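# Load two glove boxes from cart into wall dispenser

## Task

Take the two new boxes of gloves off the cart and set them into the vacant slots of the glove dispenser mounted on the wall; the cart and the pedal bin may be moved if needed. At the end, release both boxes and bring the robot away from them. The robot must not tip over or be left leaning, or the task fails.

## Robot and tools

ROBOT. A Rainbow Robotics RB-Y1: a base driven by two wheels with two rear casters, a bending torso, a pan/tilt head and two seven-joint arms, each ending in a parallel gripper with a wrist camera. The base measures 0.66 m by 0.58 m, and its front edge sits 0.10 m in front of the drive axle. The torso has four joints: torso_squat_rad (0 to 1.2; 0 is upright, more lowers the chest while keeping it level), torso_shift_rad (-0.3 to 0.6; positive pushes the hips forward), torso_pitch_rad (-0.2 to 1.4; positive leans forward) and torso_yaw_rad (-1.5 to 1.5; positive turns chest, arms and head left). Their combinations are also capped: squat+shift <= 1.52, squat-shift+pitch <= 1.57, shift+0.5*pitch-0.4*squat <= 0.7, shift+0.3*pitch-0.5*squat <= 0.39; a violating command only partly executes and shows off_target. A bent leg can poke out beyond the base front.

FRAMES. Base frame: origin on the floor halfway between the drive wheels, x ahead, y to the robot's left, z up. The reported chest, left_hand and right_hand poses use this frame; a hand point lies between the finger pads, fingers point along its -z and close along its x. Printed hand positions drift, more so when the arm is extended. Odometry is the base frame as it was at scene start; it integrates wheel rotation, so wheel slip looks like motion. Heading runs -3.142 to 3.142, positive to the left.

execute_actions. Argument "actions": a list holding one action or nothing (empty just reports state and images). An action may contain:
- "base": exactly one of {"translate_m": d}, a relative straight drive of d metres from the current spot, forward positive, -3 to 3; or {"rotate_rad": d}, a relative in-place turn of d radians, left/counter-clockwise positive, -3.2 to 3.2. No sideways motion. Drives needing over 8.667 s are refused.
- "joints": a single dictionary covering torso, both arms and head, keyed by joint name, each value an absolute target (radians, grippers in metres), not an increment. Arm ranges: shoulder_pitch -2.356 to 2.356 (negative swings forward/up); left_shoulder_roll 0 to 3.141 (positive raises outward), right_shoulder_roll -3.141 to 0 (negative raises outward); shoulder_yaw -2.094 to 2.094; elbow -2.617 to 0.01 (negative bends); forearm_roll -3.141 to 3.141; wrist_pitch -1.57 to 1.919 (negative tips hand forward); hand_roll -2.705 to 2.705; left_gripper_m/right_gripper_m 0 to 0.1 (pad gap). Yaw and roll signs are the same on both arms. head_pan_rad -0.523 to 0.523 (left positive, relative to chest), head_tilt_rad -0.35 to 1.57 (positive looks down). Done tolerance is ±0.02 rad, ±0.004 m for grippers.
- "speeds": caps for this action only: translate_m 0.05 to 0.4 m/s, rotate_rad 0.1 to 1.509 rad/s (maximum is default).
- "min_time_s": 0.1 to 8, lower bound on duration of each arm and head motion.
Top joint speeds: arms 1 rad/s (wrist-end joints 1.5), head 1.5, squat and pitch 0.3, shift 0.15, torso yaw 0.6, grippers 0.1 m/s. No action exceeds 15 s. Joints or base left out may keep driving toward earlier targets. Unknown keys or out-of-range numbers reject the call with no motion. "cameras": list from head_camera, left_wrist_camera, right_wrist_camera, all; omitted/null/all gives every image, [] none. Head images are 896x504 px, wrist images 644x364.

Other tools: wait(seconds 0 to 10) lets time pass and reports state. zoom_image(camera, region [x0,y0,x1,y1] in pixels of that camera's last full image, at most 504x504) gives a sharper crop. read_manual only returns licence text. finished_scene(scene) closes the current scene for good and reports success; the goal must hold when called. While you think, the robot keeps its last command, and base moves count from the last reported position.

RESULTS. base_status and joint_status per motion: done; off_target (resting short, maybe still pushing); limit_stop_at_<name>; contact_stop (torso or arm met firm resistance); time_out; stopped_with_arm (torso halted because an arm hit); limit_stop_at_own_body (self-collision guard stopped it before contact). After contact_stop, time_out, stopped_with_arm or a limit stop, the joint keeps its current position; contact_stop, time_out or stopped_with_arm on one member freezes its whole group (torso, left arm, right arm). "joint command not followed" plus a "cause:" line means an arm's targets were held back for arm-collision reasons; named joints then read not_followed and may be retried later. on_its_own lists uncommanded parts; "held at" is a held target, not the real position. Motor temperatures are given per arm in joint order; MOTOR HOT appears from 65 °C, and at 80 °C an OVER-TEMPERATURE FAULT brakes that arm, halts everything and marks interrupted keys limit_stop_at_motor_heat; resend targets afterwards.

RECOVERY. After a stop, first move the arm away in its own action, then the torso. If both hands share one object and the torso reports contact_stop immediately with nothing in the way, send every joint of both arms (not grippers) at its current joint_positions value, then retry the torso.

GRASPING. Set the gripper opening at least 0.005 m below the box width; off_target is then expected. Each arm handles up to 3 kg.

AVOID. Arms striking or pressing each other, including grippers and fingers (the collision check skips hands). The base does not stop at obstacles; wheels may spin and keep pushing. A leg meeting furniture can shove the robot backward unnoticed by odometry. Heavy loads far ahead of the wheels tip the robot forward. Contact torque reaching joint load limits (shoulders 60.9, elbows 31.3, wrist joints 21.7 N m, load weight included) freezes the robot for 10 s. Avoid drops, slips, slams and hard pushes; loose items may occasionally be nudged by the environment.

Each tool is called after "Request:" as name(argument=value, ...), one argument or row to a line, values as JSON.

## Session

Request:
execute_actions(
  actions=[],
)

Scene clock: 0.00 s.
Motor temperatures (°C, as the motors report them): left_arm=[26 29 31 31 34 33 38] | right_arm=[27 29 30 30 33 32 32]
base_odometry: x=+0.000 y=+0.000 heading=+0.000 (m, m, rad; odometry frame)
base_status: not commanded
joint_positions: torso_squat_rad=+0.350 torso_shift_rad=+0.001 torso_pitch_rad=+0.000 torso_yaw_rad=+0.001 left_shoulder_pitch_rad=-0.015 left_shoulder_roll_rad=+0.005 left_shoulder_yaw_rad=-0.003 left_elbow_rad=-0.225 left_forearm_roll_rad=+0.017 left_wrist_pitch_rad=-0.006 left_hand_roll_rad=+0.014 left_gripper_m=+0.100 right_shoulder_pitch_rad=-0.040 right_shoulder_roll_rad=-0.031 right_shoulder_yaw_rad=-0.052 right_elbow_rad=-0.271 right_forearm_roll_rad=-0.006 right_wrist_pitch_rad=-0.007 right_hand_roll_rad=+0.002 right_gripper_m=+0.099 head_pan_rad=+0.000 head_tilt_rad=+0.400
joint_status: not commanded
chest: x=-0.2275 y=+0.0007 z=+1.2475 quat_wxyz=(+1.000, +0.000, +0.000, +0.000) (m; base frame)
left_hand: x=-0.1067 y=+0.2235 z=+0.5721 quat_wxyz=(+0.992, +0.000, -0.122, +0.012) (m; base frame)
right_hand: x=-0.0666 y=-0.2476 z=+0.5809 quat_wxyz=(+0.987, -0.017, -0.157, -0.018) (m; base frame)
pictures: head_camera, left_wrist_camera, right_wrist_camera
Images, in order (width x height): head_camera 896x504, left_wrist_camera 644x364, right_wrist_camera 644x364.

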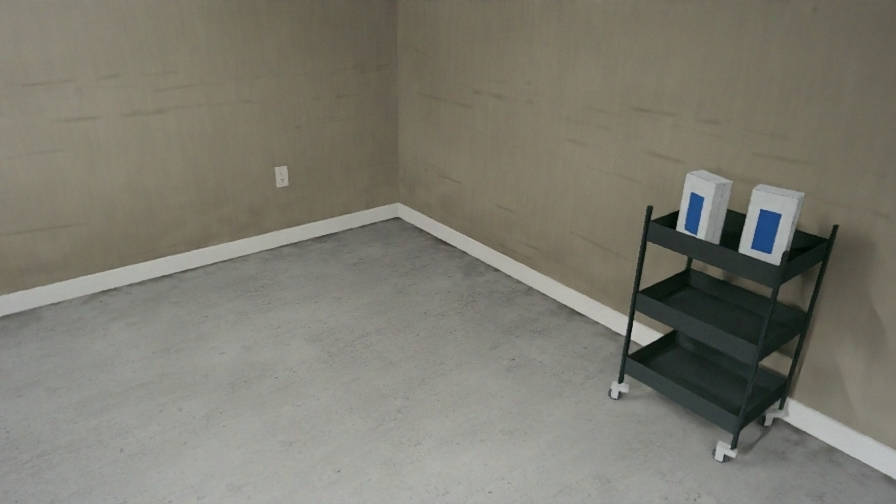

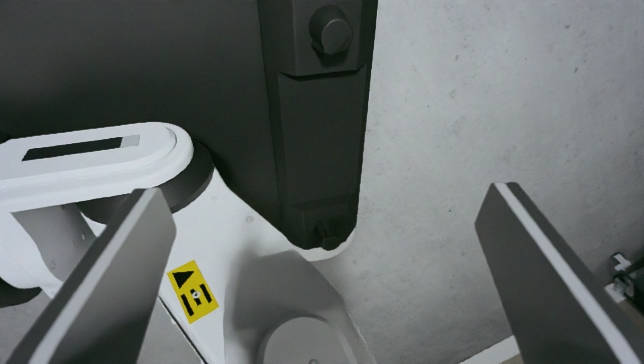

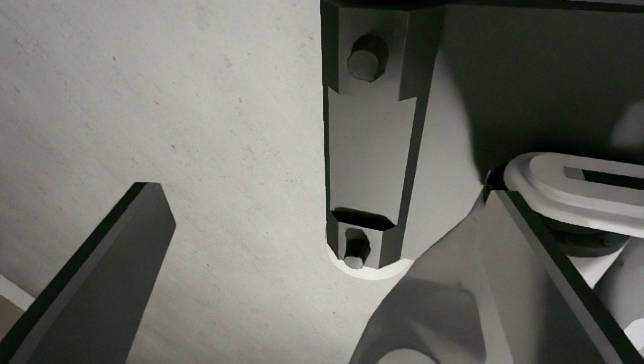

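Request:
execute_actions(
  actions=[
    {"base":{"rotate_rad":-0.9},"joints":{"head_tilt_rad":0.15}},
  ],
  cameras=["head_camera"],
)

Scene clock: 10.50 s.
Motor temperatures (°C, as the motors report them): left_arm=[26 29 31 31 34 33 38] | right_arm=[27 29 30 30 33 32 32]
base_odometry: x=+0.000 y=+0.000 heading=-0.899 (m, m, rad; odometry frame)
base_status: done
joint_positions: torso_squat_rad=+0.350 torso_shift_rad=+0.001 torso_pitch_rad=+0.000 torso_yaw_rad=+0.001 left_shoulder_pitch_rad=-0.015 left_shoulder_roll_rad=+0.005 left_shoulder_yaw_rad=-0.003 left_elbow_rad=-0.225 left_forearm_roll_rad=+0.017 left_wrist_pitch_rad=-0.006 left_hand_roll_rad=+0.014 left_gripper_m=+0.100 right_shoulder_pitch_rad=-0.040 right_shoulder_roll_rad=-0.031 right_shoulder_yaw_rad=-0.052 right_elbow_rad=-0.271 right_forearm_roll_rad=-0.006 right_wrist_pitch_rad=-0.007 right_hand_roll_rad=+0.002 right_gripper_m=+0.099 head_pan_rad=+0.000 head_tilt_rad=+0.150
joint_status: all done
chest: x=-0.2275 y=+0.0007 z=+1.2475 quat_wxyz=(+1.000, +0.000, +0.000, +0.000) (m; base frame)
left_hand: x=-0.1067 y=+0.2235 z=+0.5721 quat_wxyz=(+0.992, +0.000, -0.122, +0.012) (m; base frame)
right_hand: x=-0.0666 y=-0.2476 z=+0.5809 quat_wxyz=(+0.987, -0.017, -0.157, -0.018) (m; base frame)
pictures: head_camera
camera_calibration (this result's frames):
head_camera: T_world_to_cam=[[-0.0512096, -0.99868, 0.00406168, -0.0169616], [-0.175938, 0.00501804, -0.984389, 1.45548], [0.983068, -0.0511247, -0.175962, 0.400224], [0, 0, 0, 1]] pos_world=[-0.138242, -0.00378157, 1.50325]
Images, in order (width x height): head_camera 896x504.

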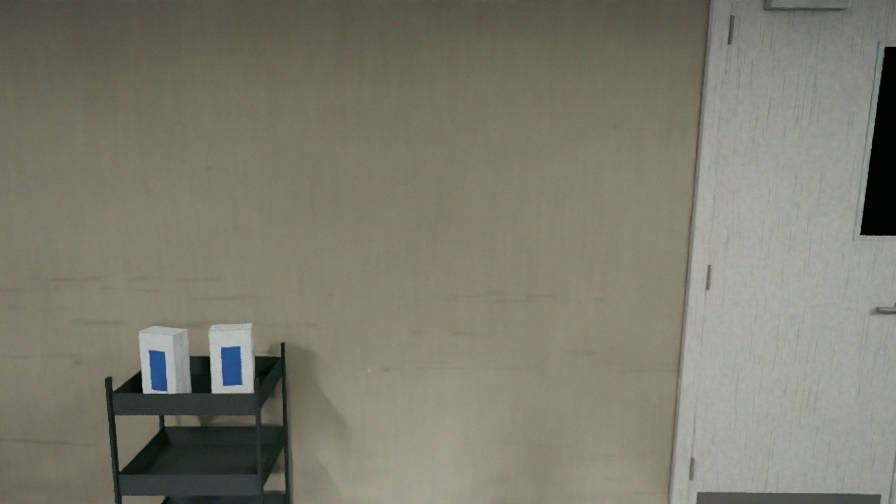

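Request:
execute_actions(
  actions=[
    {"base":{"rotate_rad":-1.2}},
  ],
  cameras=["head_camera"],
)

Request:
execute_actions(
  actions=[
    {"base":{"rotate_rad":-1.2}},
  ],
  cameras=["head_camera"],
)

Request:
execute_actions(
  actions=[
    {"base":{"rotate_rad":-1.2}},
  ],
  cameras=["head_camera"],
)

Scene clock: 18.90 s.
Motor temperatures (°C, as the motors report them): left_arm=[26 29 31 31 34 33 38] | right_arm=[27 29 30 30 33 32 32]
base_odometry: x=+0.000 y=+0.000 heading=-2.098 (m, m, rad; odometry frame)
base_status: done
joint_positions: torso_squat_rad=+0.350 torso_shift_rad=+0.001 torso_pitch_rad=+0.000 torso_yaw_rad=+0.001 left_shoulder_pitch_rad=-0.015 left_shoulder_roll_rad=+0.005 left_shoulder_yaw_rad=-0.003 left_elbow_rad=-0.225 left_forearm_roll_rad=+0.017 left_wrist_pitch_rad=-0.006 left_hand_roll_rad=+0.014 left_gripper_m=+0.100 right_shoulder_pitch_rad=-0.040 right_shoulder_roll_rad=-0.031 right_shoulder_yaw_rad=-0.052 right_elbow_rad=-0.271 right_forearm_roll_rad=-0.006 right_wrist_pitch_rad=-0.007 right_hand_roll_rad=+0.002 right_gripper_m=+0.099 head_pan_rad=+0.000 head_tilt_rad=+0.150
joint_status: not commanded
chest: x=-0.2275 y=+0.0007 z=+1.2475 quat_wxyz=(+1.000, +0.000, +0.000, +0.000) (m; base frame)
left_hand: x=-0.1067 y=+0.2235 z=+0.5721 quat_wxyz=(+0.992, +0.000, -0.122, +0.012) (m; base frame)
right_hand: x=-0.0666 y=-0.2476 z=+0.5809 quat_wxyz=(+0.987, -0.017, -0.157, -0.018) (m; base frame)
pictures: head_camera
camera_calibration (this result's frames):
head_camera: T_world_to_cam=[[-0.0512098, -0.99868, 0.00404079, -0.0169503], [-0.175937, 0.00503862, -0.984389, 1.45548], [0.983069, -0.0511212, -0.175962, 0.400223], [0, 0, 0, 1]] pos_world=[-0.138242, -0.00380167, 1.50325]
Images, in order (width x height): head_camera 896x504.

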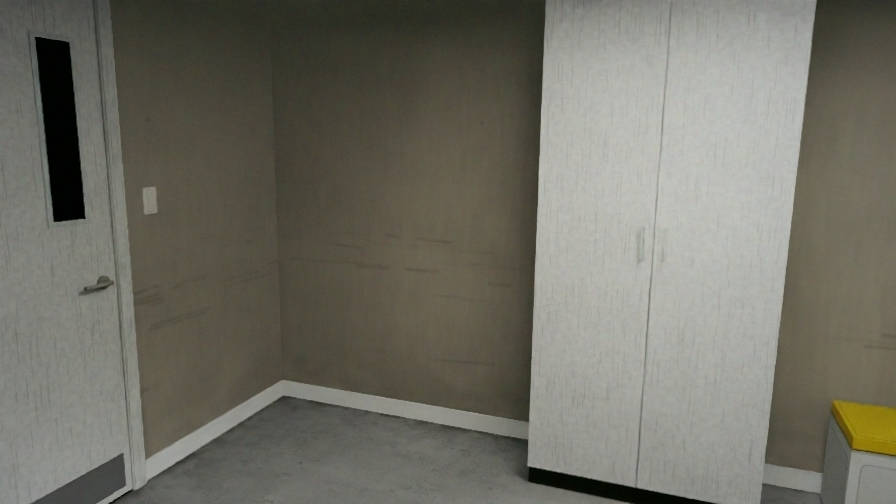

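Scene clock: 22.67 s.
Motor temperatures (°C, as the motors report them): left_arm=[26 29 31 31 34 33 38] | right_arm=[27 29 30 30 33 32 32]
base_odometry: x=+0.000 y=+0.001 heading=+2.986 (m, m, rad; odometry frame)
base_status: done
joint_positions: torso_squat_rad=+0.350 torso_shift_rad=+0.001 torso_pitch_rad=+0.000 torso_yaw_rad=+0.001 left_shoulder_pitch_rad=-0.015 left_shoulder_roll_rad=+0.005 left_shoulder_yaw_rad=-0.003 left_elbow_rad=-0.225 left_forearm_roll_rad=+0.017 left_wrist_pitch_rad=-0.006 left_hand_roll_rad=+0.014 left_gripper_m=+0.100 right_shoulder_pitch_rad=-0.040 right_shoulder_roll_rad=-0.031 right_shoulder_yaw_rad=-0.052 right_elbow_rad=-0.271 right_forearm_roll_rad=-0.006 right_wrist_pitch_rad=-0.007 right_hand_roll_rad=+0.002 right_gripper_m=+0.099 head_pan_rad=+0.000 head_tilt_rad=+0.150
joint_status: not commanded
chest: x=-0.2275 y=+0.0007 z=+1.2475 quat_wxyz=(+1.000, +0.000, +0.000, +0.000) (m; base frame)
left_hand: x=-0.1067 y=+0.2235 z=+0.5721 quat_wxyz=(+0.992, +0.000, -0.122, +0.012) (m; base frame)
right_hand: x=-0.0666 y=-0.2476 z=+0.5809 quat_wxyz=(+0.987, -0.017, -0.157, -0.018) (m; base frame)
pictures: head_camera
camera_calibration (this result's frames):
head_camera: T_world_to_cam=[[-0.0512093, -0.99868, 0.00403161, -0.0169431], [-0.175936, 0.00504756, -0.984389, 1.45548], [0.983069, -0.0511191, -0.175963, 0.400223], [0, 0, 0, 1]] pos_world=[-0.138242, -0.00380833, 1.50325]
Images, in order (width x height): head_camera 896x504.

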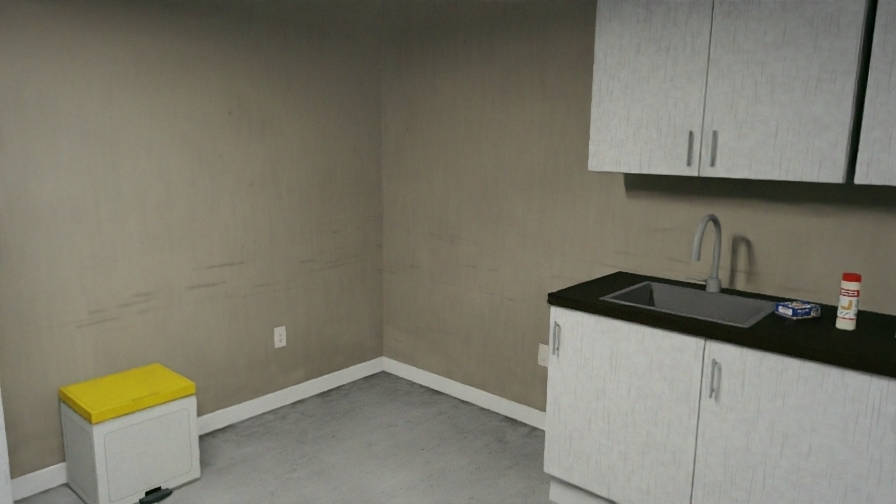

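Scene clock: 26.43 s.
Motor temperatures (°C, as the motors report them): left_arm=[26 29 31 31 34 33 38] | right_arm=[27 29 30 30 33 32 32]
base_odometry: x=+0.000 y=+0.000 heading=+1.786 (m, m, rad; odometry frame)
base_status: done
joint_positions: torso_squat_rad=+0.350 torso_shift_rad=+0.001 torso_pitch_rad=+0.000 torso_yaw_rad=+0.001 left_shoulder_pitch_rad=-0.015 left_shoulder_roll_rad=+0.005 left_shoulder_yaw_rad=-0.003 left_elbow_rad=-0.225 left_forearm_roll_rad=+0.017 left_wrist_pitch_rad=-0.006 left_hand_roll_rad=+0.014 left_gripper_m=+0.100 right_shoulder_pitch_rad=-0.040 right_shoulder_roll_rad=-0.031 right_shoulder_yaw_rad=-0.052 right_elbow_rad=-0.271 right_forearm_roll_rad=-0.006 right_wrist_pitch_rad=-0.007 right_hand_roll_rad=+0.002 right_gripper_m=+0.099 head_pan_rad=+0.000 head_tilt_rad=+0.150
joint_status: not commanded
chest: x=-0.2275 y=+0.0007 z=+1.2475 quat_wxyz=(+1.000, +0.000, +0.000, +0.000) (m; base frame)
left_hand: x=-0.1067 y=+0.2235 z=+0.5721 quat_wxyz=(+0.992, +0.000, -0.122, +0.012) (m; base frame)
right_hand: x=-0.0666 y=-0.2476 z=+0.5809 quat_wxyz=(+0.987, -0.017, -0.157, -0.018) (m; base frame)
pictures: head_camera
camera_calibration (this result's frames):
head_camera: T_world_to_cam=[[-0.0512096, -0.99868, 0.00402613, -0.0169389], [-0.175936, 0.00505301, -0.984389, 1.45548], [0.983069, -0.0511185, -0.175963, 0.400222], [0, 0, 0, 1]] pos_world=[-0.138242, -0.0038123, 1.50325]
Images, in order (width x height): head_camera 896x504.

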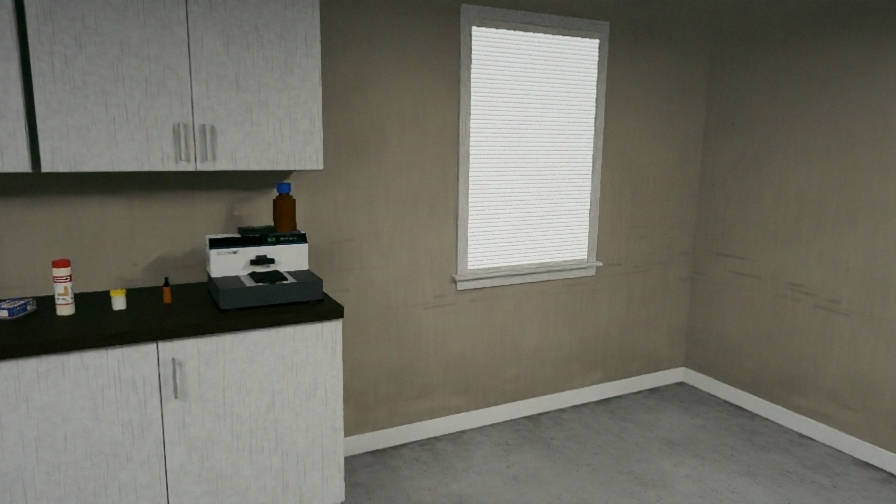

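Request:
execute_actions(
  actions=[
    {"base":{"rotate_rad":-1.0},"joints":{"head_tilt_rad":0.0}},
  ],
  cameras=["head_camera"],
)

Request:
execute_actions(
  actions=[
    {"base":{"rotate_rad":-0.8},"joints":{"head_pan_rad":-0.3}},
  ],
  cameras=["head_camera"],
)

Scene clock: 36.50 s.
Motor temperatures (°C, as the motors report them): left_arm=[26 29 31 31 34 33 38] | right_arm=[27 29 30 30 33 32 32]
base_odometry: x=+0.000 y=+0.000 heading=+0.787 (m, m, rad; odometry frame)
base_status: done
joint_positions: torso_squat_rad=+0.350 torso_shift_rad=+0.001 torso_pitch_rad=+0.000 torso_yaw_rad=+0.001 left_shoulder_pitch_rad=-0.015 left_shoulder_roll_rad=+0.005 left_shoulder_yaw_rad=-0.003 left_elbow_rad=-0.225 left_forearm_roll_rad=+0.017 left_wrist_pitch_rad=-0.006 left_hand_roll_rad=+0.014 left_gripper_m=+0.100 right_shoulder_pitch_rad=-0.040 right_shoulder_roll_rad=-0.031 right_shoulder_yaw_rad=-0.052 right_elbow_rad=-0.271 right_forearm_roll_rad=-0.006 right_wrist_pitch_rad=-0.007 right_hand_roll_rad=+0.002 right_gripper_m=+0.099 head_pan_rad=+0.000 head_tilt_rad=+0.000
joint_status: all done
chest: x=-0.2275 y=+0.0007 z=+1.2475 quat_wxyz=(+1.000, +0.000, +0.000, +0.000) (m; base frame)
left_hand: x=-0.1067 y=+0.2235 z=+0.5721 quat_wxyz=(+0.992, +0.000, -0.122, +0.012) (m; base frame)
right_hand: x=-0.0666 y=-0.2476 z=+0.5809 quat_wxyz=(+0.987, -0.017, -0.157, -0.018) (m; base frame)
pictures: head_camera
camera_calibration (this result's frames):
head_camera: T_world_to_cam=[[-0.0511876, -0.998682, -0.00375855, -0.00565764], [-0.0268383, 0.00513771, -0.999627, 1.50818], [0.998328, -0.0510676, -0.0270659, 0.187821], [0, 0, 0, 1]] pos_world=[-0.147319, -0.0038072, 1.51268]
Images, in order (width x height): head_camera 896x504.

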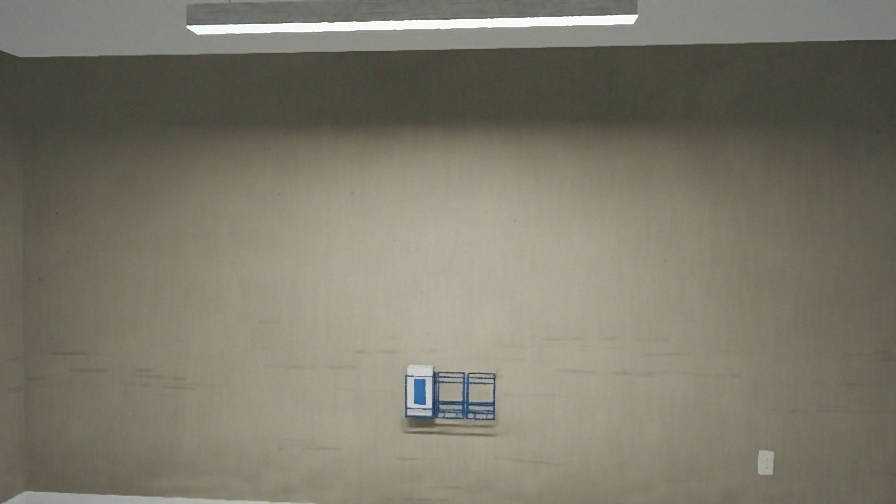

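Scene clock: 39.70 s.
Motor temperatures (°C, as the motors report them): left_arm=[26 29 31 31 34 33 38] | right_arm=[27 29 30 30 33 32 32]
base_odometry: x=+0.000 y=+0.000 heading=-0.012 (m, m, rad; odometry frame)
base_status: done
joint_positions: torso_squat_rad=+0.350 torso_shift_rad=+0.001 torso_pitch_rad=+0.000 torso_yaw_rad=+0.001 left_shoulder_pitch_rad=-0.015 left_shoulder_roll_rad=+0.005 left_shoulder_yaw_rad=-0.003 left_elbow_rad=-0.225 left_forearm_roll_rad=+0.017 left_wrist_pitch_rad=-0.006 left_hand_roll_rad=+0.014 left_gripper_m=+0.100 right_shoulder_pitch_rad=-0.040 right_shoulder_roll_rad=-0.031 right_shoulder_yaw_rad=-0.052 right_elbow_rad=-0.271 right_forearm_roll_rad=-0.006 right_wrist_pitch_rad=-0.007 right_hand_roll_rad=+0.002 right_gripper_m=+0.099 head_pan_rad=-0.300 head_tilt_rad=+0.000
joint_status: all done
chest: x=-0.2275 y=+0.0007 z=+1.2475 quat_wxyz=(+1.000, +0.000, +0.000, +0.000) (m; base frame)
left_hand: x=-0.1067 y=+0.2235 z=+0.5721 quat_wxyz=(+0.992, +0.000, -0.122, +0.012) (m; base frame)
right_hand: x=-0.0666 y=-0.2476 z=+0.5809 quat_wxyz=(+0.987, -0.017, -0.157, -0.018) (m; base frame)
pictures: head_camera
camera_calibration (this result's frames):
head_camera: T_world_to_cam=[[-0.343809, -0.939032, -0.00369035, -0.0659345], [-0.0240544, 0.0127356, -0.99963, 1.50875], [0.938731, -0.343593, -0.0269665, 0.175654], [0, 0, 0, 1]] pos_world=[-0.151269, -0.0207759, 1.51268]
Images, in order (width x height): head_camera 896x504.

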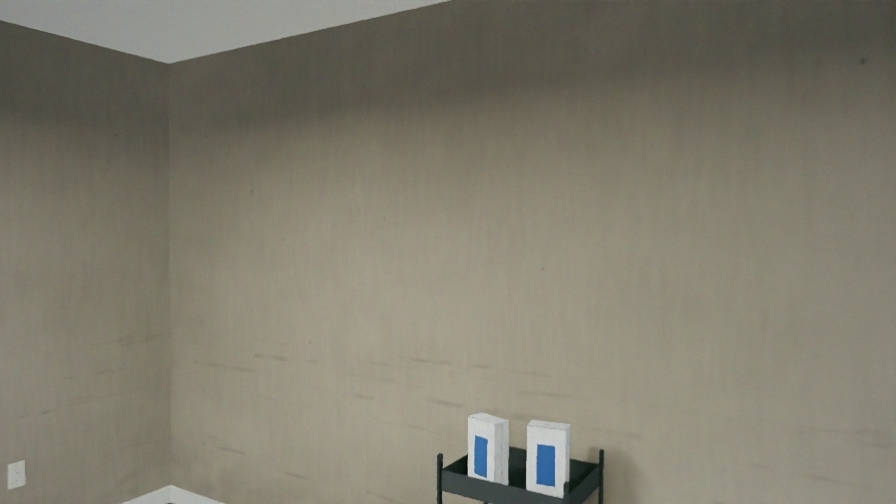

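Request:
execute_actions(
  actions=[
    {"base":{"rotate_rad":-0.36},"joints":{"head_pan_rad":0}},
  ],
  cameras=[],
)

Request:
execute_actions(
  actions=[
    {"base":{"translate_m":1.4},"joints":{"head_tilt_rad":0.6}},
  ],
  cameras=[],
)

Request:
execute_actions(
  actions=[
    {"base":{"rotate_rad":-0.53}},
  ],
  cameras=["head_camera"],
)

Scene clock: 55.83 s.
Motor temperatures (°C, as the motors report them): left_arm=[26 29 31 31 34 33 38] | right_arm=[27 29 30 30 33 32 32]
base_odometry: x=-0.001 y=+0.000 heading=-0.371 (m, m, rad; odometry frame)
base_status: done
joint_positions: torso_squat_rad=+0.350 torso_shift_rad=+0.001 torso_pitch_rad=+0.000 torso_yaw_rad=+0.001 left_shoulder_pitch_rad=-0.015 left_shoulder_roll_rad=+0.005 left_shoulder_yaw_rad=-0.003 left_elbow_rad=-0.225 left_forearm_roll_rad=+0.017 left_wrist_pitch_rad=-0.006 left_hand_roll_rad=+0.014 left_gripper_m=+0.100 right_shoulder_pitch_rad=-0.040 right_shoulder_roll_rad=-0.031 right_shoulder_yaw_rad=-0.052 right_elbow_rad=-0.271 right_forearm_roll_rad=-0.006 right_wrist_pitch_rad=-0.007 right_hand_roll_rad=+0.002 right_gripper_m=+0.099 head_pan_rad=+0.000 head_tilt_rad=+0.000
joint_status: all done
chest: x=-0.2275 y=+0.0007 z=+1.2475 quat_wxyz=(+1.000, +0.000, +0.000, +0.000) (m; base frame)
left_hand: x=-0.1067 y=+0.2235 z=+0.5721 quat_wxyz=(+0.992, +0.000, -0.122, +0.012) (m; base frame)
right_hand: x=-0.0666 y=-0.2476 z=+0.5809 quat_wxyz=(+0.987, -0.017, -0.157, -0.018) (m; base frame)
pictures: none
No camera images: the call's "cameras" was empty. Leave "cameras" out to get every camera's image.

Scene clock: 60.97 s.
Motor temperatures (°C, as the motors report them): left_arm=[26 29 31 31 34 33 38] | right_arm=[27 29 30 30 33 32 32]
base_odometry: x=+1.304 y=-0.509 heading=-0.373 (m, m, rad; odometry frame)
base_status: done
joint_positions: torso_squat_rad=+0.350 torso_shift_rad=+0.001 torso_pitch_rad=+0.000 torso_yaw_rad=+0.001 left_shoulder_pitch_rad=-0.015 left_shoulder_roll_rad=+0.005 left_shoulder_yaw_rad=-0.003 left_elbow_rad=-0.225 left_forearm_roll_rad=+0.017 left_wrist_pitch_rad=-0.006 left_hand_roll_rad=+0.014 left_gripper_m=+0.100 right_shoulder_pitch_rad=-0.040 right_shoulder_roll_rad=-0.031 right_shoulder_yaw_rad=-0.052 right_elbow_rad=-0.271 right_forearm_roll_rad=-0.006 right_wrist_pitch_rad=-0.007 right_hand_roll_rad=+0.002 right_gripper_m=+0.099 head_pan_rad=+0.000 head_tilt_rad=+0.600
joint_status: all done
chest: x=-0.2275 y=+0.0007 z=+1.2475 quat_wxyz=(+1.000, +0.000, +0.000, +0.000) (m; base frame)
left_hand: x=-0.1067 y=+0.2235 z=+0.5721 quat_wxyz=(+0.992, +0.000, -0.122, +0.012) (m; base frame)
right_hand: x=-0.0666 y=-0.2476 z=+0.5809 quat_wxyz=(+0.987, -0.017, -0.157, -0.018) (m; base frame)
pictures: none
No camera images: the call's "cameras" was empty. Leave "cameras" out to get every camera's image.

Scene clock: 63.70 s.
Motor temperatures (°C, as the motors report them): left_arm=[26 29 31 31 34 33 38] | right_arm=[27 29 30 30 33 32 32]
base_odometry: x=+1.303 y=-0.509 heading=-0.902 (m, m, rad; odometry frame)
base_status: done
joint_positions: torso_squat_rad=+0.350 torso_shift_rad=+0.001 torso_pitch_rad=+0.000 torso_yaw_rad=+0.001 left_shoulder_pitch_rad=-0.015 left_shoulder_roll_rad=+0.005 left_shoulder_yaw_rad=-0.003 left_elbow_rad=-0.225 left_forearm_roll_rad=+0.017 left_wrist_pitch_rad=-0.006 left_hand_roll_rad=+0.014 left_gripper_m=+0.100 right_shoulder_pitch_rad=-0.040 right_shoulder_roll_rad=-0.031 right_shoulder_yaw_rad=-0.052 right_elbow_rad=-0.271 right_forearm_roll_rad=-0.006 right_wrist_pitch_rad=-0.007 right_hand_roll_rad=+0.002 right_gripper_m=+0.099 head_pan_rad=+0.000 head_tilt_rad=+0.600
joint_status: not commanded
chest: x=-0.2275 y=+0.0007 z=+1.2475 quat_wxyz=(+1.000, +0.000, +0.000, +0.000) (m; base frame)
left_hand: x=-0.1067 y=+0.2235 z=+0.5721 quat_wxyz=(+0.992, +0.000, -0.122, +0.012) (m; base frame)
right_hand: x=-0.0666 y=-0.2476 z=+0.5809 quat_wxyz=(+0.987, -0.017, -0.157, -0.018) (m; base frame)
pictures: head_camera
camera_calibration (this result's frames):
head_camera: T_world_to_cam=[[-0.0442534, -0.998677, 0.0261841, -0.0475945], [-0.586615, 0.00476075, -0.809852, 1.11848], [0.808656, -0.0511987, -0.586049, 0.957971], [0, 0, 0, 1]] pos_world=[-0.120661, -0.00380939, 1.46846]
Images, in order (width x height): head_camera 896x504.

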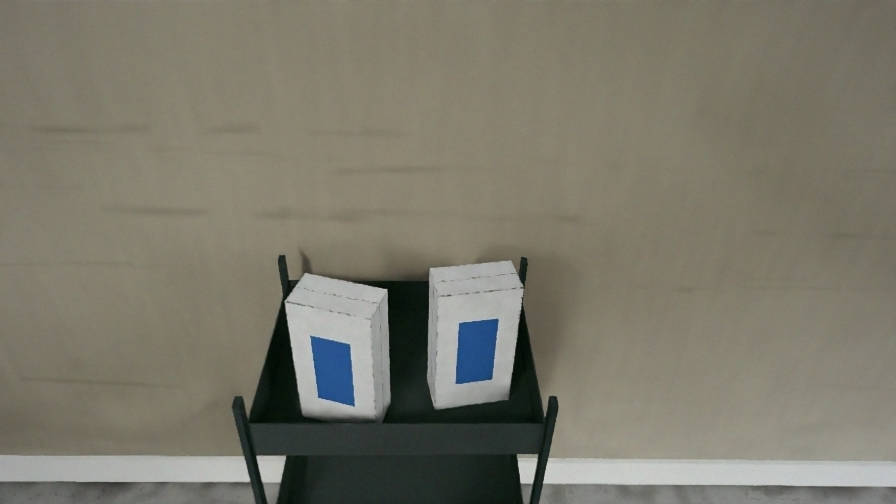

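Request:
execute_actions(
  actions=[
    {"joints":{"torso_pitch_rad":0.3,"head_tilt_rad":0.7,"left_shoulder_pitch_rad":-1.3,"left_elbow_rad":-0.8,"left_wrist_pitch_rad":1.8,"right_shoulder_pitch_rad":-1.3,"right_elbow_rad":-0.8,"right_wrist_pitch_rad":1.8}},
  ],
)

Scene clock: 97.47 s.
Motor temperatures (°C, as the motors report them): left_arm=[27 29 31 31 34 33 38] | right_arm=[27 29 30 30 33 32 32]
base_odometry: x=+1.303 y=-0.509 heading=-0.902 (m, m, rad; odometry frame)
base_status: not commanded
joint_positions: torso_squat_rad=+0.350 torso_shift_rad=+0.001 torso_pitch_rad=+0.300 torso_yaw_rad=+0.001 left_shoulder_pitch_rad=-1.208 left_shoulder_roll_rad=+0.005 left_shoulder_yaw_rad=-0.003 left_elbow_rad=-0.729 left_forearm_roll_rad=+0.017 left_wrist_pitch_rad=+1.645 left_hand_roll_rad=+0.014 left_gripper_m=+0.100 right_shoulder_pitch_rad=-1.200 right_shoulder_roll_rad=-0.031 right_shoulder_yaw_rad=-0.052 right_elbow_rad=-0.729 right_forearm_roll_rad=-0.006 right_wrist_pitch_rad=+1.634 right_hand_roll_rad=+0.002 right_gripper_m=+0.099 head_pan_rad=+0.000 head_tilt_rad=+0.700
joint_status: left_shoulder_pitch_rad time_out (moved -1.193 of -1.285); left_elbow_rad time_out (moved -0.505 of -0.575); left_wrist_pitch_rad time_out (moved +1.651 of +1.806); right_shoulder_pitch_rad time_out (moved -1.160 of -1.260); right_elbow_rad time_out (moved -0.458 of -0.529); right_wrist_pitch_rad time_out (moved +1.641 of +1.807); the others done
on_its_own: left_shoulder_pitch_rad is held at -1.208, not at your -1.300, since a time_out; left_elbow_rad is held at -0.729, not at your -0.800, since a time_out; left_wrist_pitch_rad is held at +1.645, not at your +1.800, since a time_out; right_shoulder_pitch_rad is held at -1.200, not at your -1.300, since a time_out; right_elbow_rad is held at -0.729, not at your -0.800, since a time_out; right_wrist_pitch_rad is held at +1.634, not at your +1.800, since a time_out
chest: x=-0.1362 y=+0.0007 z=+1.2337 quat_wxyz=(+0.989, +0.000, +0.149, +0.000) (m; base frame)
left_hand: x=+0.3316 y=+0.0912 z=+0.8857 quat_wxyz=(+0.982, +0.053, +0.033, -0.178) (m; base frame)
right_hand: x=+0.3378 y=-0.1077 z=+0.8839 quat_wxyz=(+0.986, -0.045, +0.031, +0.158) (m; base frame)
pictures: head_camera, left_wrist_camera, right_wrist_camera
joint command not followed: on one or more control steps a check withheld the commanded joint targets of the left arm, and it was not sent them on those steps.
cause: the commanded joint targets would bring a part of the robot too close to another arm (this arm's wrist and the other arm's wrist); next, command targets that bring no part of the robot closer to that arm.
joint command not followed: on one or more control steps a check withheld the commanded joint targets of the right arm, and it was not sent them on those steps.
cause: the commanded joint targets would bring a part of the robot too close to another arm (this arm's wrist and the other arm's wrist); next, command targets that bring no part of the robot closer to that arm.
camera_calibration (this result's frames):
head_camera: T_world_to_cam=[[-0.0308383, -0.998664, 0.041468, -0.061167], [-0.855431, 0.00491054, -0.517894, 0.753201], [0.516999, -0.0514439, -0.854439, 1.1844], [0, 0, 0, 1]] pos_world=[0.0300905, -0.00385366, 1.40461]
left_wrist_camera: T_world_to_cam=[[0.932174, -0.354393, -0.0738697, -0.211218], [-0.245228, -0.76828, 0.591278, -0.347277], [-0.266297, -0.533059, -0.803077, 0.938307], [0, 0, 0, 1]] pos_world=[0.361599, 0.158513, 0.943268]
right_wrist_camera: T_world_to_cam=[[-0.948429, -0.31349, 0.0469757, 0.247074], [-0.227029, 0.775189, 0.589526, -0.332301], [-0.221225, 0.548458, -0.806383, 0.936493], [0, 0, 0, 1]] pos_world=[0.366066, -0.178576, 0.939465]
Images, in order (width x height): head_camera 896x504, left_wrist_camera 644x364, right_wrist_camera 644x364.

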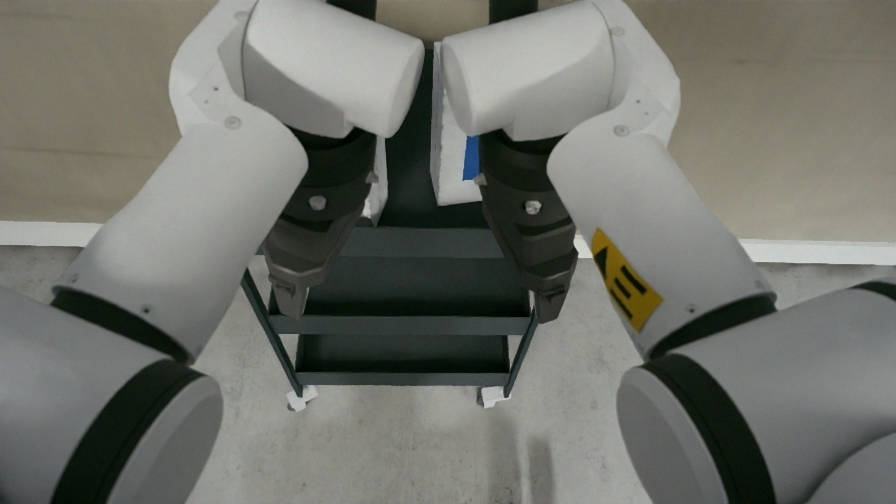

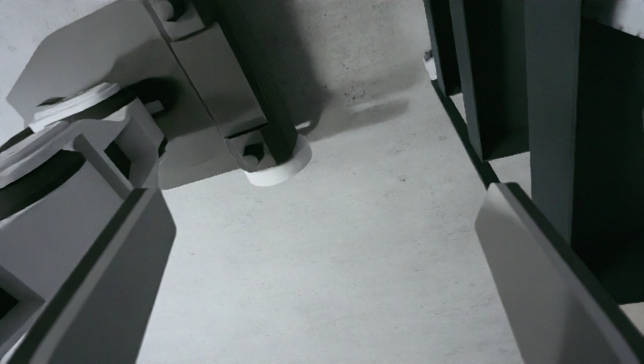

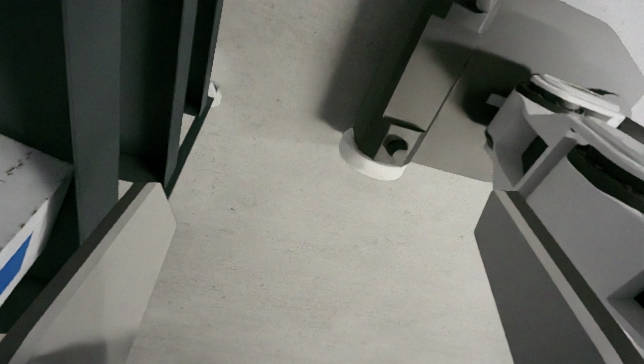

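Request:
execute_actions(
  actions=[
    {"joints":{"left_shoulder_pitch_rad":-1.4,"left_shoulder_roll_rad":0.3,"left_elbow_rad":-0.8,"left_wrist_pitch_rad":1.85,"right_shoulder_pitch_rad":-1.4,"right_shoulder_roll_rad":-0.3,"right_elbow_rad":-0.8,"right_wrist_pitch_rad":1.85}},
  ],
  cameras=["head_camera"],
)

Scene clock: 102.87 s.
Motor temperatures (°C, as the motors report them): left_arm=[27 29 31 31 34 33 38] | right_arm=[27 29 30 30 33 32 32]
base_odometry: x=+1.303 y=-0.509 heading=-0.902 (m, m, rad; odometry frame)
base_status: not commanded
joint_positions: torso_squat_rad=+0.350 torso_shift_rad=+0.001 torso_pitch_rad=+0.300 torso_yaw_rad=+0.001 left_shoulder_pitch_rad=-1.400 left_shoulder_roll_rad=+0.300 left_shoulder_yaw_rad=-0.003 left_elbow_rad=-0.800 left_forearm_roll_rad=+0.017 left_wrist_pitch_rad=+1.850 left_hand_roll_rad=+0.014 left_gripper_m=+0.100 right_shoulder_pitch_rad=-1.400 right_shoulder_roll_rad=-0.300 right_shoulder_yaw_rad=-0.052 right_elbow_rad=-0.800 right_forearm_roll_rad=-0.006 right_wrist_pitch_rad=+1.850 right_hand_roll_rad=+0.002 right_gripper_m=+0.099 head_pan_rad=+0.000 head_tilt_rad=+0.700
joint_status: all done
chest: x=-0.1363 y=+0.0007 z=+1.2337 quat_wxyz=(+0.989, +0.000, +0.149, +0.000) (m; base frame)
left_hand: x=+0.4091 y=+0.2269 z=+1.0320 quat_wxyz=(+0.986, +0.146, -0.021, -0.073) (m; base frame)
right_hand: x=+0.4095 y=-0.2269 z=+1.0324 quat_wxyz=(+0.989, -0.128, -0.020, +0.067) (m; base frame)
pictures: head_camera
camera_calibration (this result's frames):
head_camera: T_world_to_cam=[[-0.030843, -0.998664, 0.0414628, -0.0611627], [-0.855412, 0.00491542, -0.517924, 0.753225], [0.517029, -0.0514421, -0.854421, 1.1844], [0, 0, 0, 1]] pos_world=[0.0300638, -0.00385551, 1.40462]
Images, in order (width x height): head_camera 896x504.

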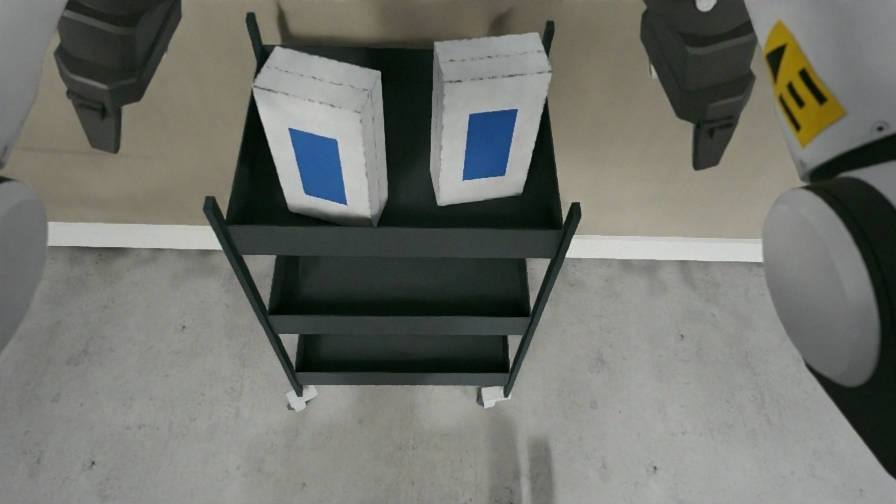

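Request:
execute_actions(
  actions=[
    {"base":{"translate_m":0.15},"joints":{"left_forearm_roll_rad":0.4,"right_forearm_roll_rad":-0.4,"head_tilt_rad":0.9}},
  ],
)

Scene clock: 127.07 s.
Motor temperatures (°C, as the motors report them): left_arm=[28 29 31 32 34 33 38] | right_arm=[29 30 30 31 33 32 32]
base_odometry: x=+1.396 y=-0.626 heading=-0.903 (m, m, rad; odometry frame)
base_status: done
joint_positions: torso_squat_rad=+0.350 torso_shift_rad=+0.001 torso_pitch_rad=+0.300 torso_yaw_rad=+0.001 left_shoulder_pitch_rad=-1.400 left_shoulder_roll_rad=+0.300 left_shoulder_yaw_rad=-0.003 left_elbow_rad=-0.800 left_forearm_roll_rad=+0.400 left_wrist_pitch_rad=+1.850 left_hand_roll_rad=+0.014 left_gripper_m=+0.100 right_shoulder_pitch_rad=-1.400 right_shoulder_roll_rad=-0.300 right_shoulder_yaw_rad=-0.052 right_elbow_rad=-0.800 right_forearm_roll_rad=-0.400 right_wrist_pitch_rad=+1.850 right_hand_roll_rad=+0.002 right_gripper_m=+0.099 head_pan_rad=+0.000 head_tilt_rad=+0.900
joint_status: all done
chest: x=-0.1362 y=+0.0007 z=+1.2337 quat_wxyz=(+0.989, +0.000, +0.149, +0.000) (m; base frame)
left_hand: x=+0.3913 y=+0.1449 z=+1.0225 quat_wxyz=(+0.991, -0.036, +0.003, -0.127) (m; base frame)
right_hand: x=+0.3934 y=-0.1418 z=+1.0262 quat_wxyz=(+0.991, +0.060, -0.001, +0.123) (m; base frame)
pictures: head_camera, left_wrist_camera, right_wrist_camera
camera_calibration (this result's frames):
head_camera: T_world_to_cam=[[-0.0219835, -0.998658, 0.0468823, -0.0683482], [-0.941308, 0.00487642, -0.337513, 0.492609], [0.336832, -0.0515504, -0.940153, 1.29581], [0, 0, 0, 1]] pos_world=[0.0257241, -0.00385912, 1.38773]
left_wrist_camera: T_world_to_cam=[[0.965849, -0.258737, 0.0138383, -0.354473], [-0.190076, -0.671221, 0.716473, -0.535883], [-0.17609, -0.694635, -0.697477, 0.972796], [0, 0, 0, 1]] pos_world=[0.411808, 0.224327, 1.06735]
right_wrist_camera: T_world_to_cam=[[-0.969257, -0.241806, -0.0455124, 0.395676], [-0.196215, 0.64799, 0.735941, -0.55748], [-0.148463, 0.722246, -0.675515, 0.943909], [0, 0, 0, 1]] pos_world=[0.414262, -0.224816, 1.0659]
Images, in order (width x height): head_camera 896x504, left_wrist_camera 644x364, right_wrist_camera 644x364.

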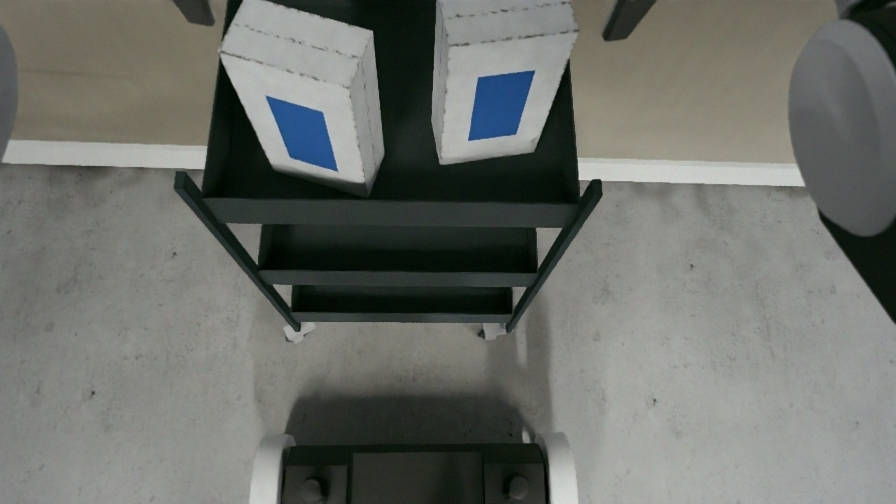

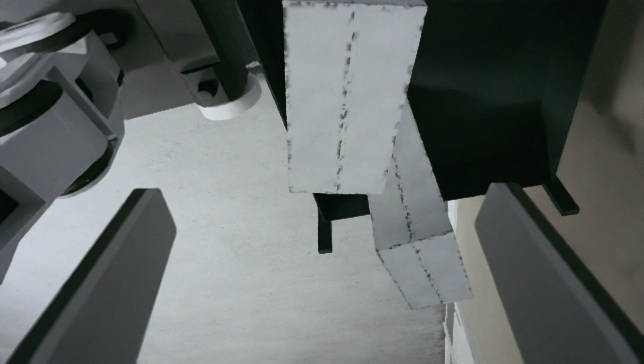

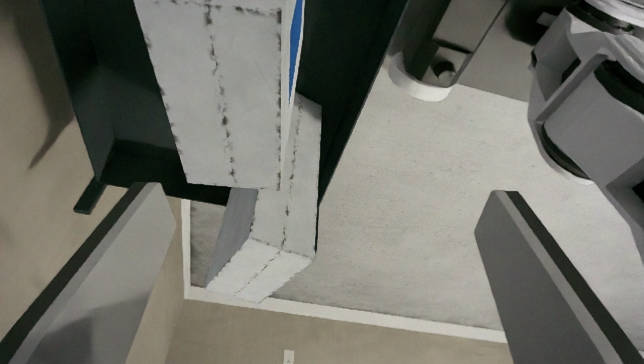

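Request:
execute_actions(
  actions=[
    {"joints":{"left_shoulder_pitch_rad":-1.3,"left_shoulder_roll_rad":0.26,"left_wrist_pitch_rad":1.75}},
  ],
)

Scene clock: 143.20 s.
Motor temperatures (°C, as the motors report them): left_arm=[29 29 31 32 34 33 38] | right_arm=[29 30 30 31 33 32 32]
base_odometry: x=+1.396 y=-0.626 heading=-0.903 (m, m, rad; odometry frame)
base_status: not commanded
joint_positions: torso_squat_rad=+0.350 torso_shift_rad=+0.001 torso_pitch_rad=+0.300 torso_yaw_rad=+0.001 left_shoulder_pitch_rad=-1.300 left_shoulder_roll_rad=+0.260 left_shoulder_yaw_rad=-0.003 left_elbow_rad=-0.800 left_forearm_roll_rad=+0.400 left_wrist_pitch_rad=+1.750 left_hand_roll_rad=+0.014 left_gripper_m=+0.100 right_shoulder_pitch_rad=-1.400 right_shoulder_roll_rad=-0.300 right_shoulder_yaw_rad=-0.052 right_elbow_rad=-0.800 right_forearm_roll_rad=-0.400 right_wrist_pitch_rad=+1.850 right_hand_roll_rad=+0.002 right_gripper_m=+0.099 head_pan_rad=+0.000 head_tilt_rad=+0.900
joint_status: all done
chest: x=-0.1362 y=+0.0007 z=+1.2337 quat_wxyz=(+0.989, +0.000, +0.149, +0.000) (m; base frame)
left_hand: x=+0.3798 y=+0.1363 z=+0.9697 quat_wxyz=(+0.991, -0.054, +0.006, -0.122) (m; base frame)
right_hand: x=+0.3933 y=-0.1418 z=+1.0262 quat_wxyz=(+0.991, +0.060, -0.001, +0.123) (m; base frame)
pictures: head_camera, left_wrist_camera, right_wrist_camera
camera_calibration (this result's frames):
head_camera: T_world_to_cam=[[-0.021972, -0.998659, 0.0468845, -0.0683512], [-0.941298, 0.0048632, -0.337543, 0.492634], [0.336862, -0.0515488, -0.940142, 1.29581], [0, 0, 0, 1]] pos_world=[0.0257046, -0.0038579, 1.38773]
left_wrist_camera: T_world_to_cam=[[0.968369, -0.24925, 0.0116525, -0.345004], [-0.175562, -0.64741, 0.741646, -0.539268], [-0.177311, -0.720232, -0.670691, 0.905923], [0, 0, 0, 1]] pos_world=[0.400047, 0.217355, 1.01156]
right_wrist_camera: T_world_to_cam=[[-0.969258, -0.241805, -0.0455019, 0.395649], [-0.196204, 0.647982, 0.735951, -0.557497], [-0.148472, 0.722253, -0.675504, 0.943904], [0, 0, 0, 1]] pos_world=[0.414245, -0.22482, 1.0659]
Images, in order (width x height): head_camera 896x504, left_wrist_camera 644x364, right_wrist_camera 644x364.

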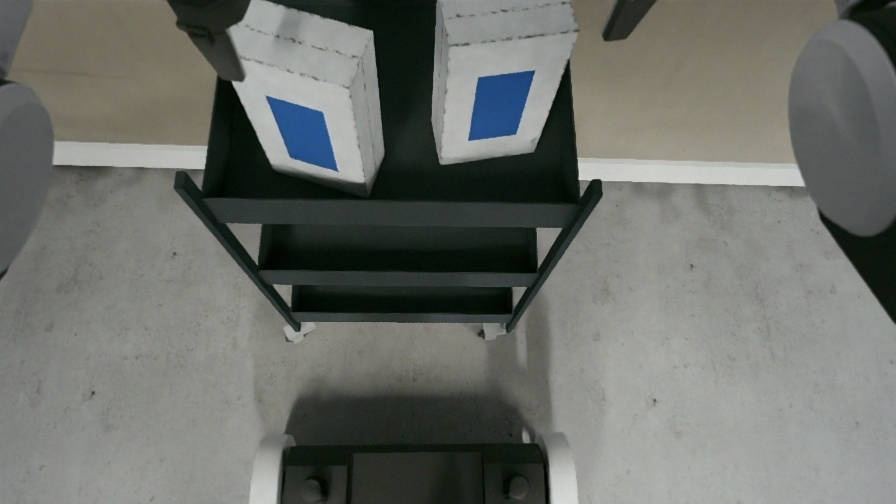

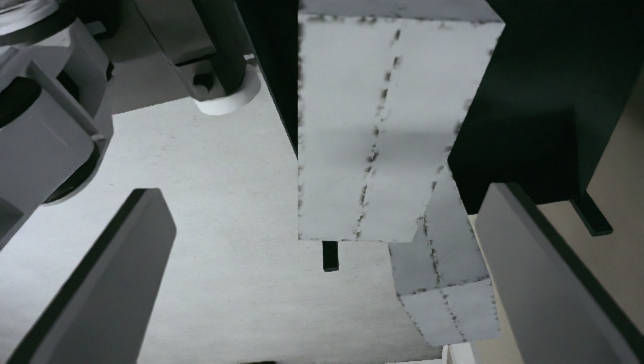

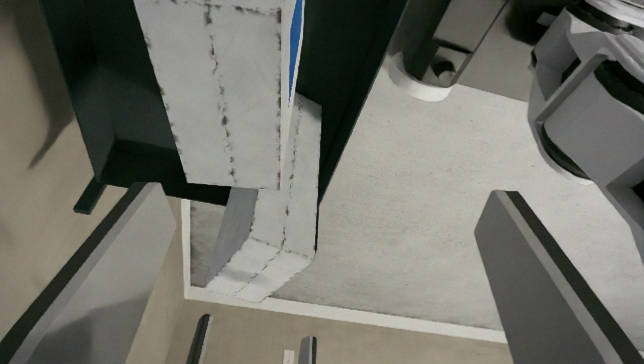

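Request:
execute_actions(
  actions=[
    {"base":{"translate_m":0.015},"joints":{"torso_yaw_rad":-0.1}},
  ],
  cameras=["head_camera","left_wrist_camera"],
)

Scene clock: 151.67 s.
Motor temperatures (°C, as the motors report them): left_arm=[29 29 31 32 34 33 38] | right_arm=[29 30 30 31 33 32 32]
base_odometry: x=+1.406 y=-0.638 heading=-0.904 (m, m, rad; odometry frame)
base_status: done
joint_positions: torso_squat_rad=+0.350 torso_shift_rad=+0.001 torso_pitch_rad=+0.300 torso_yaw_rad=-0.100 left_shoulder_pitch_rad=-1.300 left_shoulder_roll_rad=+0.260 left_shoulder_yaw_rad=-0.003 left_elbow_rad=-0.800 left_forearm_roll_rad=+0.400 left_wrist_pitch_rad=+1.750 left_hand_roll_rad=+0.014 left_gripper_m=+0.100 right_shoulder_pitch_rad=-1.400 right_shoulder_roll_rad=-0.300 right_shoulder_yaw_rad=-0.052 right_elbow_rad=-0.800 right_forearm_roll_rad=-0.400 right_wrist_pitch_rad=+1.850 right_hand_roll_rad=+0.002 right_gripper_m=+0.099 head_pan_rad=+0.000 head_tilt_rad=+0.900
joint_status: all done
chest: x=-0.1362 y=+0.0006 z=+1.2337 quat_wxyz=(+0.988, -0.008, +0.149, -0.050) (m; base frame)
left_hand: x=+0.3901 y=+0.0780 z=+0.9665 quat_wxyz=(+0.983, -0.068, +0.007, -0.170) (m; base frame)
right_hand: x=+0.3769 y=-0.1983 z=+1.0312 quat_wxyz=(+0.996, +0.045, -0.002, +0.075) (m; base frame)
pictures: head_camera, left_wrist_camera
camera_calibration (this result's frames):
head_camera: T_world_to_cam=[[-0.117838, -0.990084, 0.0764762, -0.117961], [-0.936973, 0.0853455, -0.338817, 0.494786], [0.32893, -0.111582, -0.937739, 1.29178], [0, 0, 0, 1]] pos_world=[0.0247959, -0.0148805, 1.38802]
left_wrist_camera: T_world_to_cam=[[0.939877, -0.340905, 0.0203821, -0.359614], [-0.235969, -0.605107, 0.760371, -0.57065], [-0.246881, -0.719464, -0.64917, 0.869865], [0, 0, 0, 1]] pos_world=[0.41809, 0.157938, 1.00593]
Images, in order (width x height): head_camera 896x504, left_wrist_camera 644x364.

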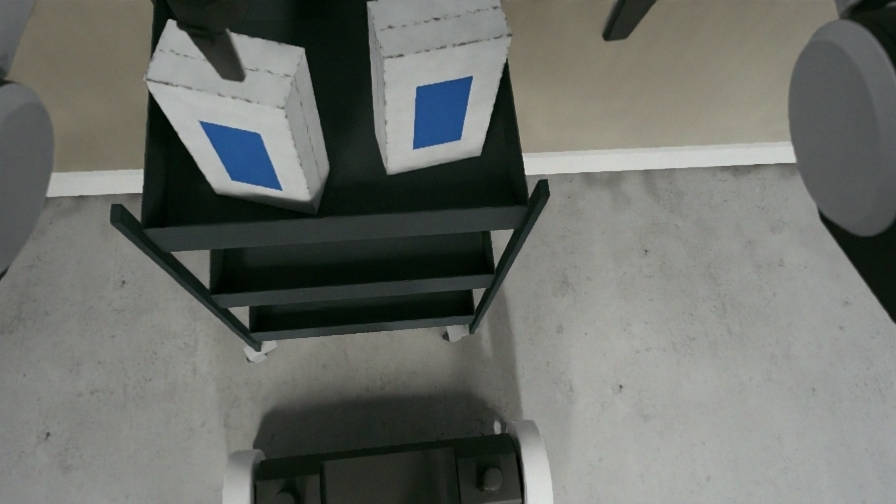

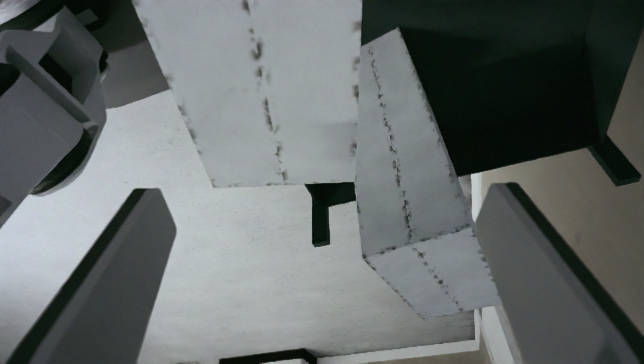

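Request:
execute_actions(
  actions=[
    {"base":{"translate_m":-0.015},"joints":{"left_hand_roll_rad":0.14}},
  ],
  cameras=["left_wrist_camera"],
)

Scene clock: 157.87 s.
Motor temperatures (°C, as the motors report them): left_arm=[29 29 31 32 34 33 38] | right_arm=[30 30 30 31 33 32 32]
base_odometry: x=+1.396 y=-0.626 heading=-0.903 (m, m, rad; odometry frame)
base_status: done
joint_positions: torso_squat_rad=+0.350 torso_shift_rad=+0.000 torso_pitch_rad=+0.300 torso_yaw_rad=-0.100 left_shoulder_pitch_rad=-1.300 left_shoulder_roll_rad=+0.260 left_shoulder_yaw_rad=-0.003 left_elbow_rad=-0.800 left_forearm_roll_rad=+0.400 left_wrist_pitch_rad=+1.750 left_hand_roll_rad=+0.140 left_gripper_m=+0.100 right_shoulder_pitch_rad=-1.400 right_shoulder_roll_rad=-0.300 right_shoulder_yaw_rad=-0.052 right_elbow_rad=-0.800 right_forearm_roll_rad=-0.400 right_wrist_pitch_rad=+1.850 right_hand_roll_rad=+0.002 right_gripper_m=+0.099 head_pan_rad=+0.000 head_tilt_rad=+0.900
joint_status: all done
chest: x=-0.1363 y=+0.0006 z=+1.2337 quat_wxyz=(+0.988, -0.008, +0.149, -0.050) (m; base frame)
left_hand: x=+0.3900 y=+0.0780 z=+0.9666 quat_wxyz=(+0.992, -0.068, +0.011, -0.107) (m; base frame)
right_hand: x=+0.3768 y=-0.1983 z=+1.0314 quat_wxyz=(+0.996, +0.045, -0.002, +0.075) (m; base frame)
pictures: left_wrist_camera
camera_calibration (this result's frames):
left_wrist_camera: T_world_to_cam=[[0.975261, -0.221029, 0.00338178, -0.366258], [-0.146007, -0.632597, 0.760594, -0.603942], [-0.165974, -0.742271, -0.649219, 0.840224], [0, 0, 0, 1]] pos_world=[0.408474, 0.160668, 1.00608]
Images, in order (width x height): left_wrist_camera 644x364.

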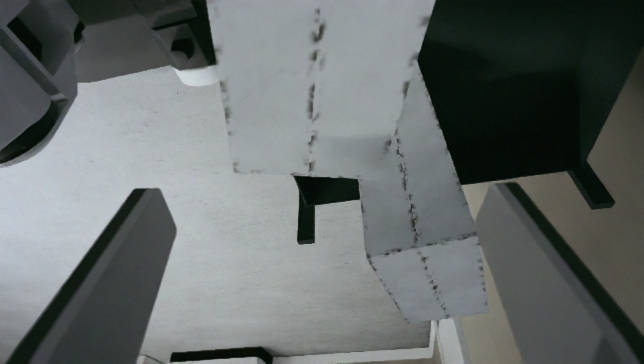

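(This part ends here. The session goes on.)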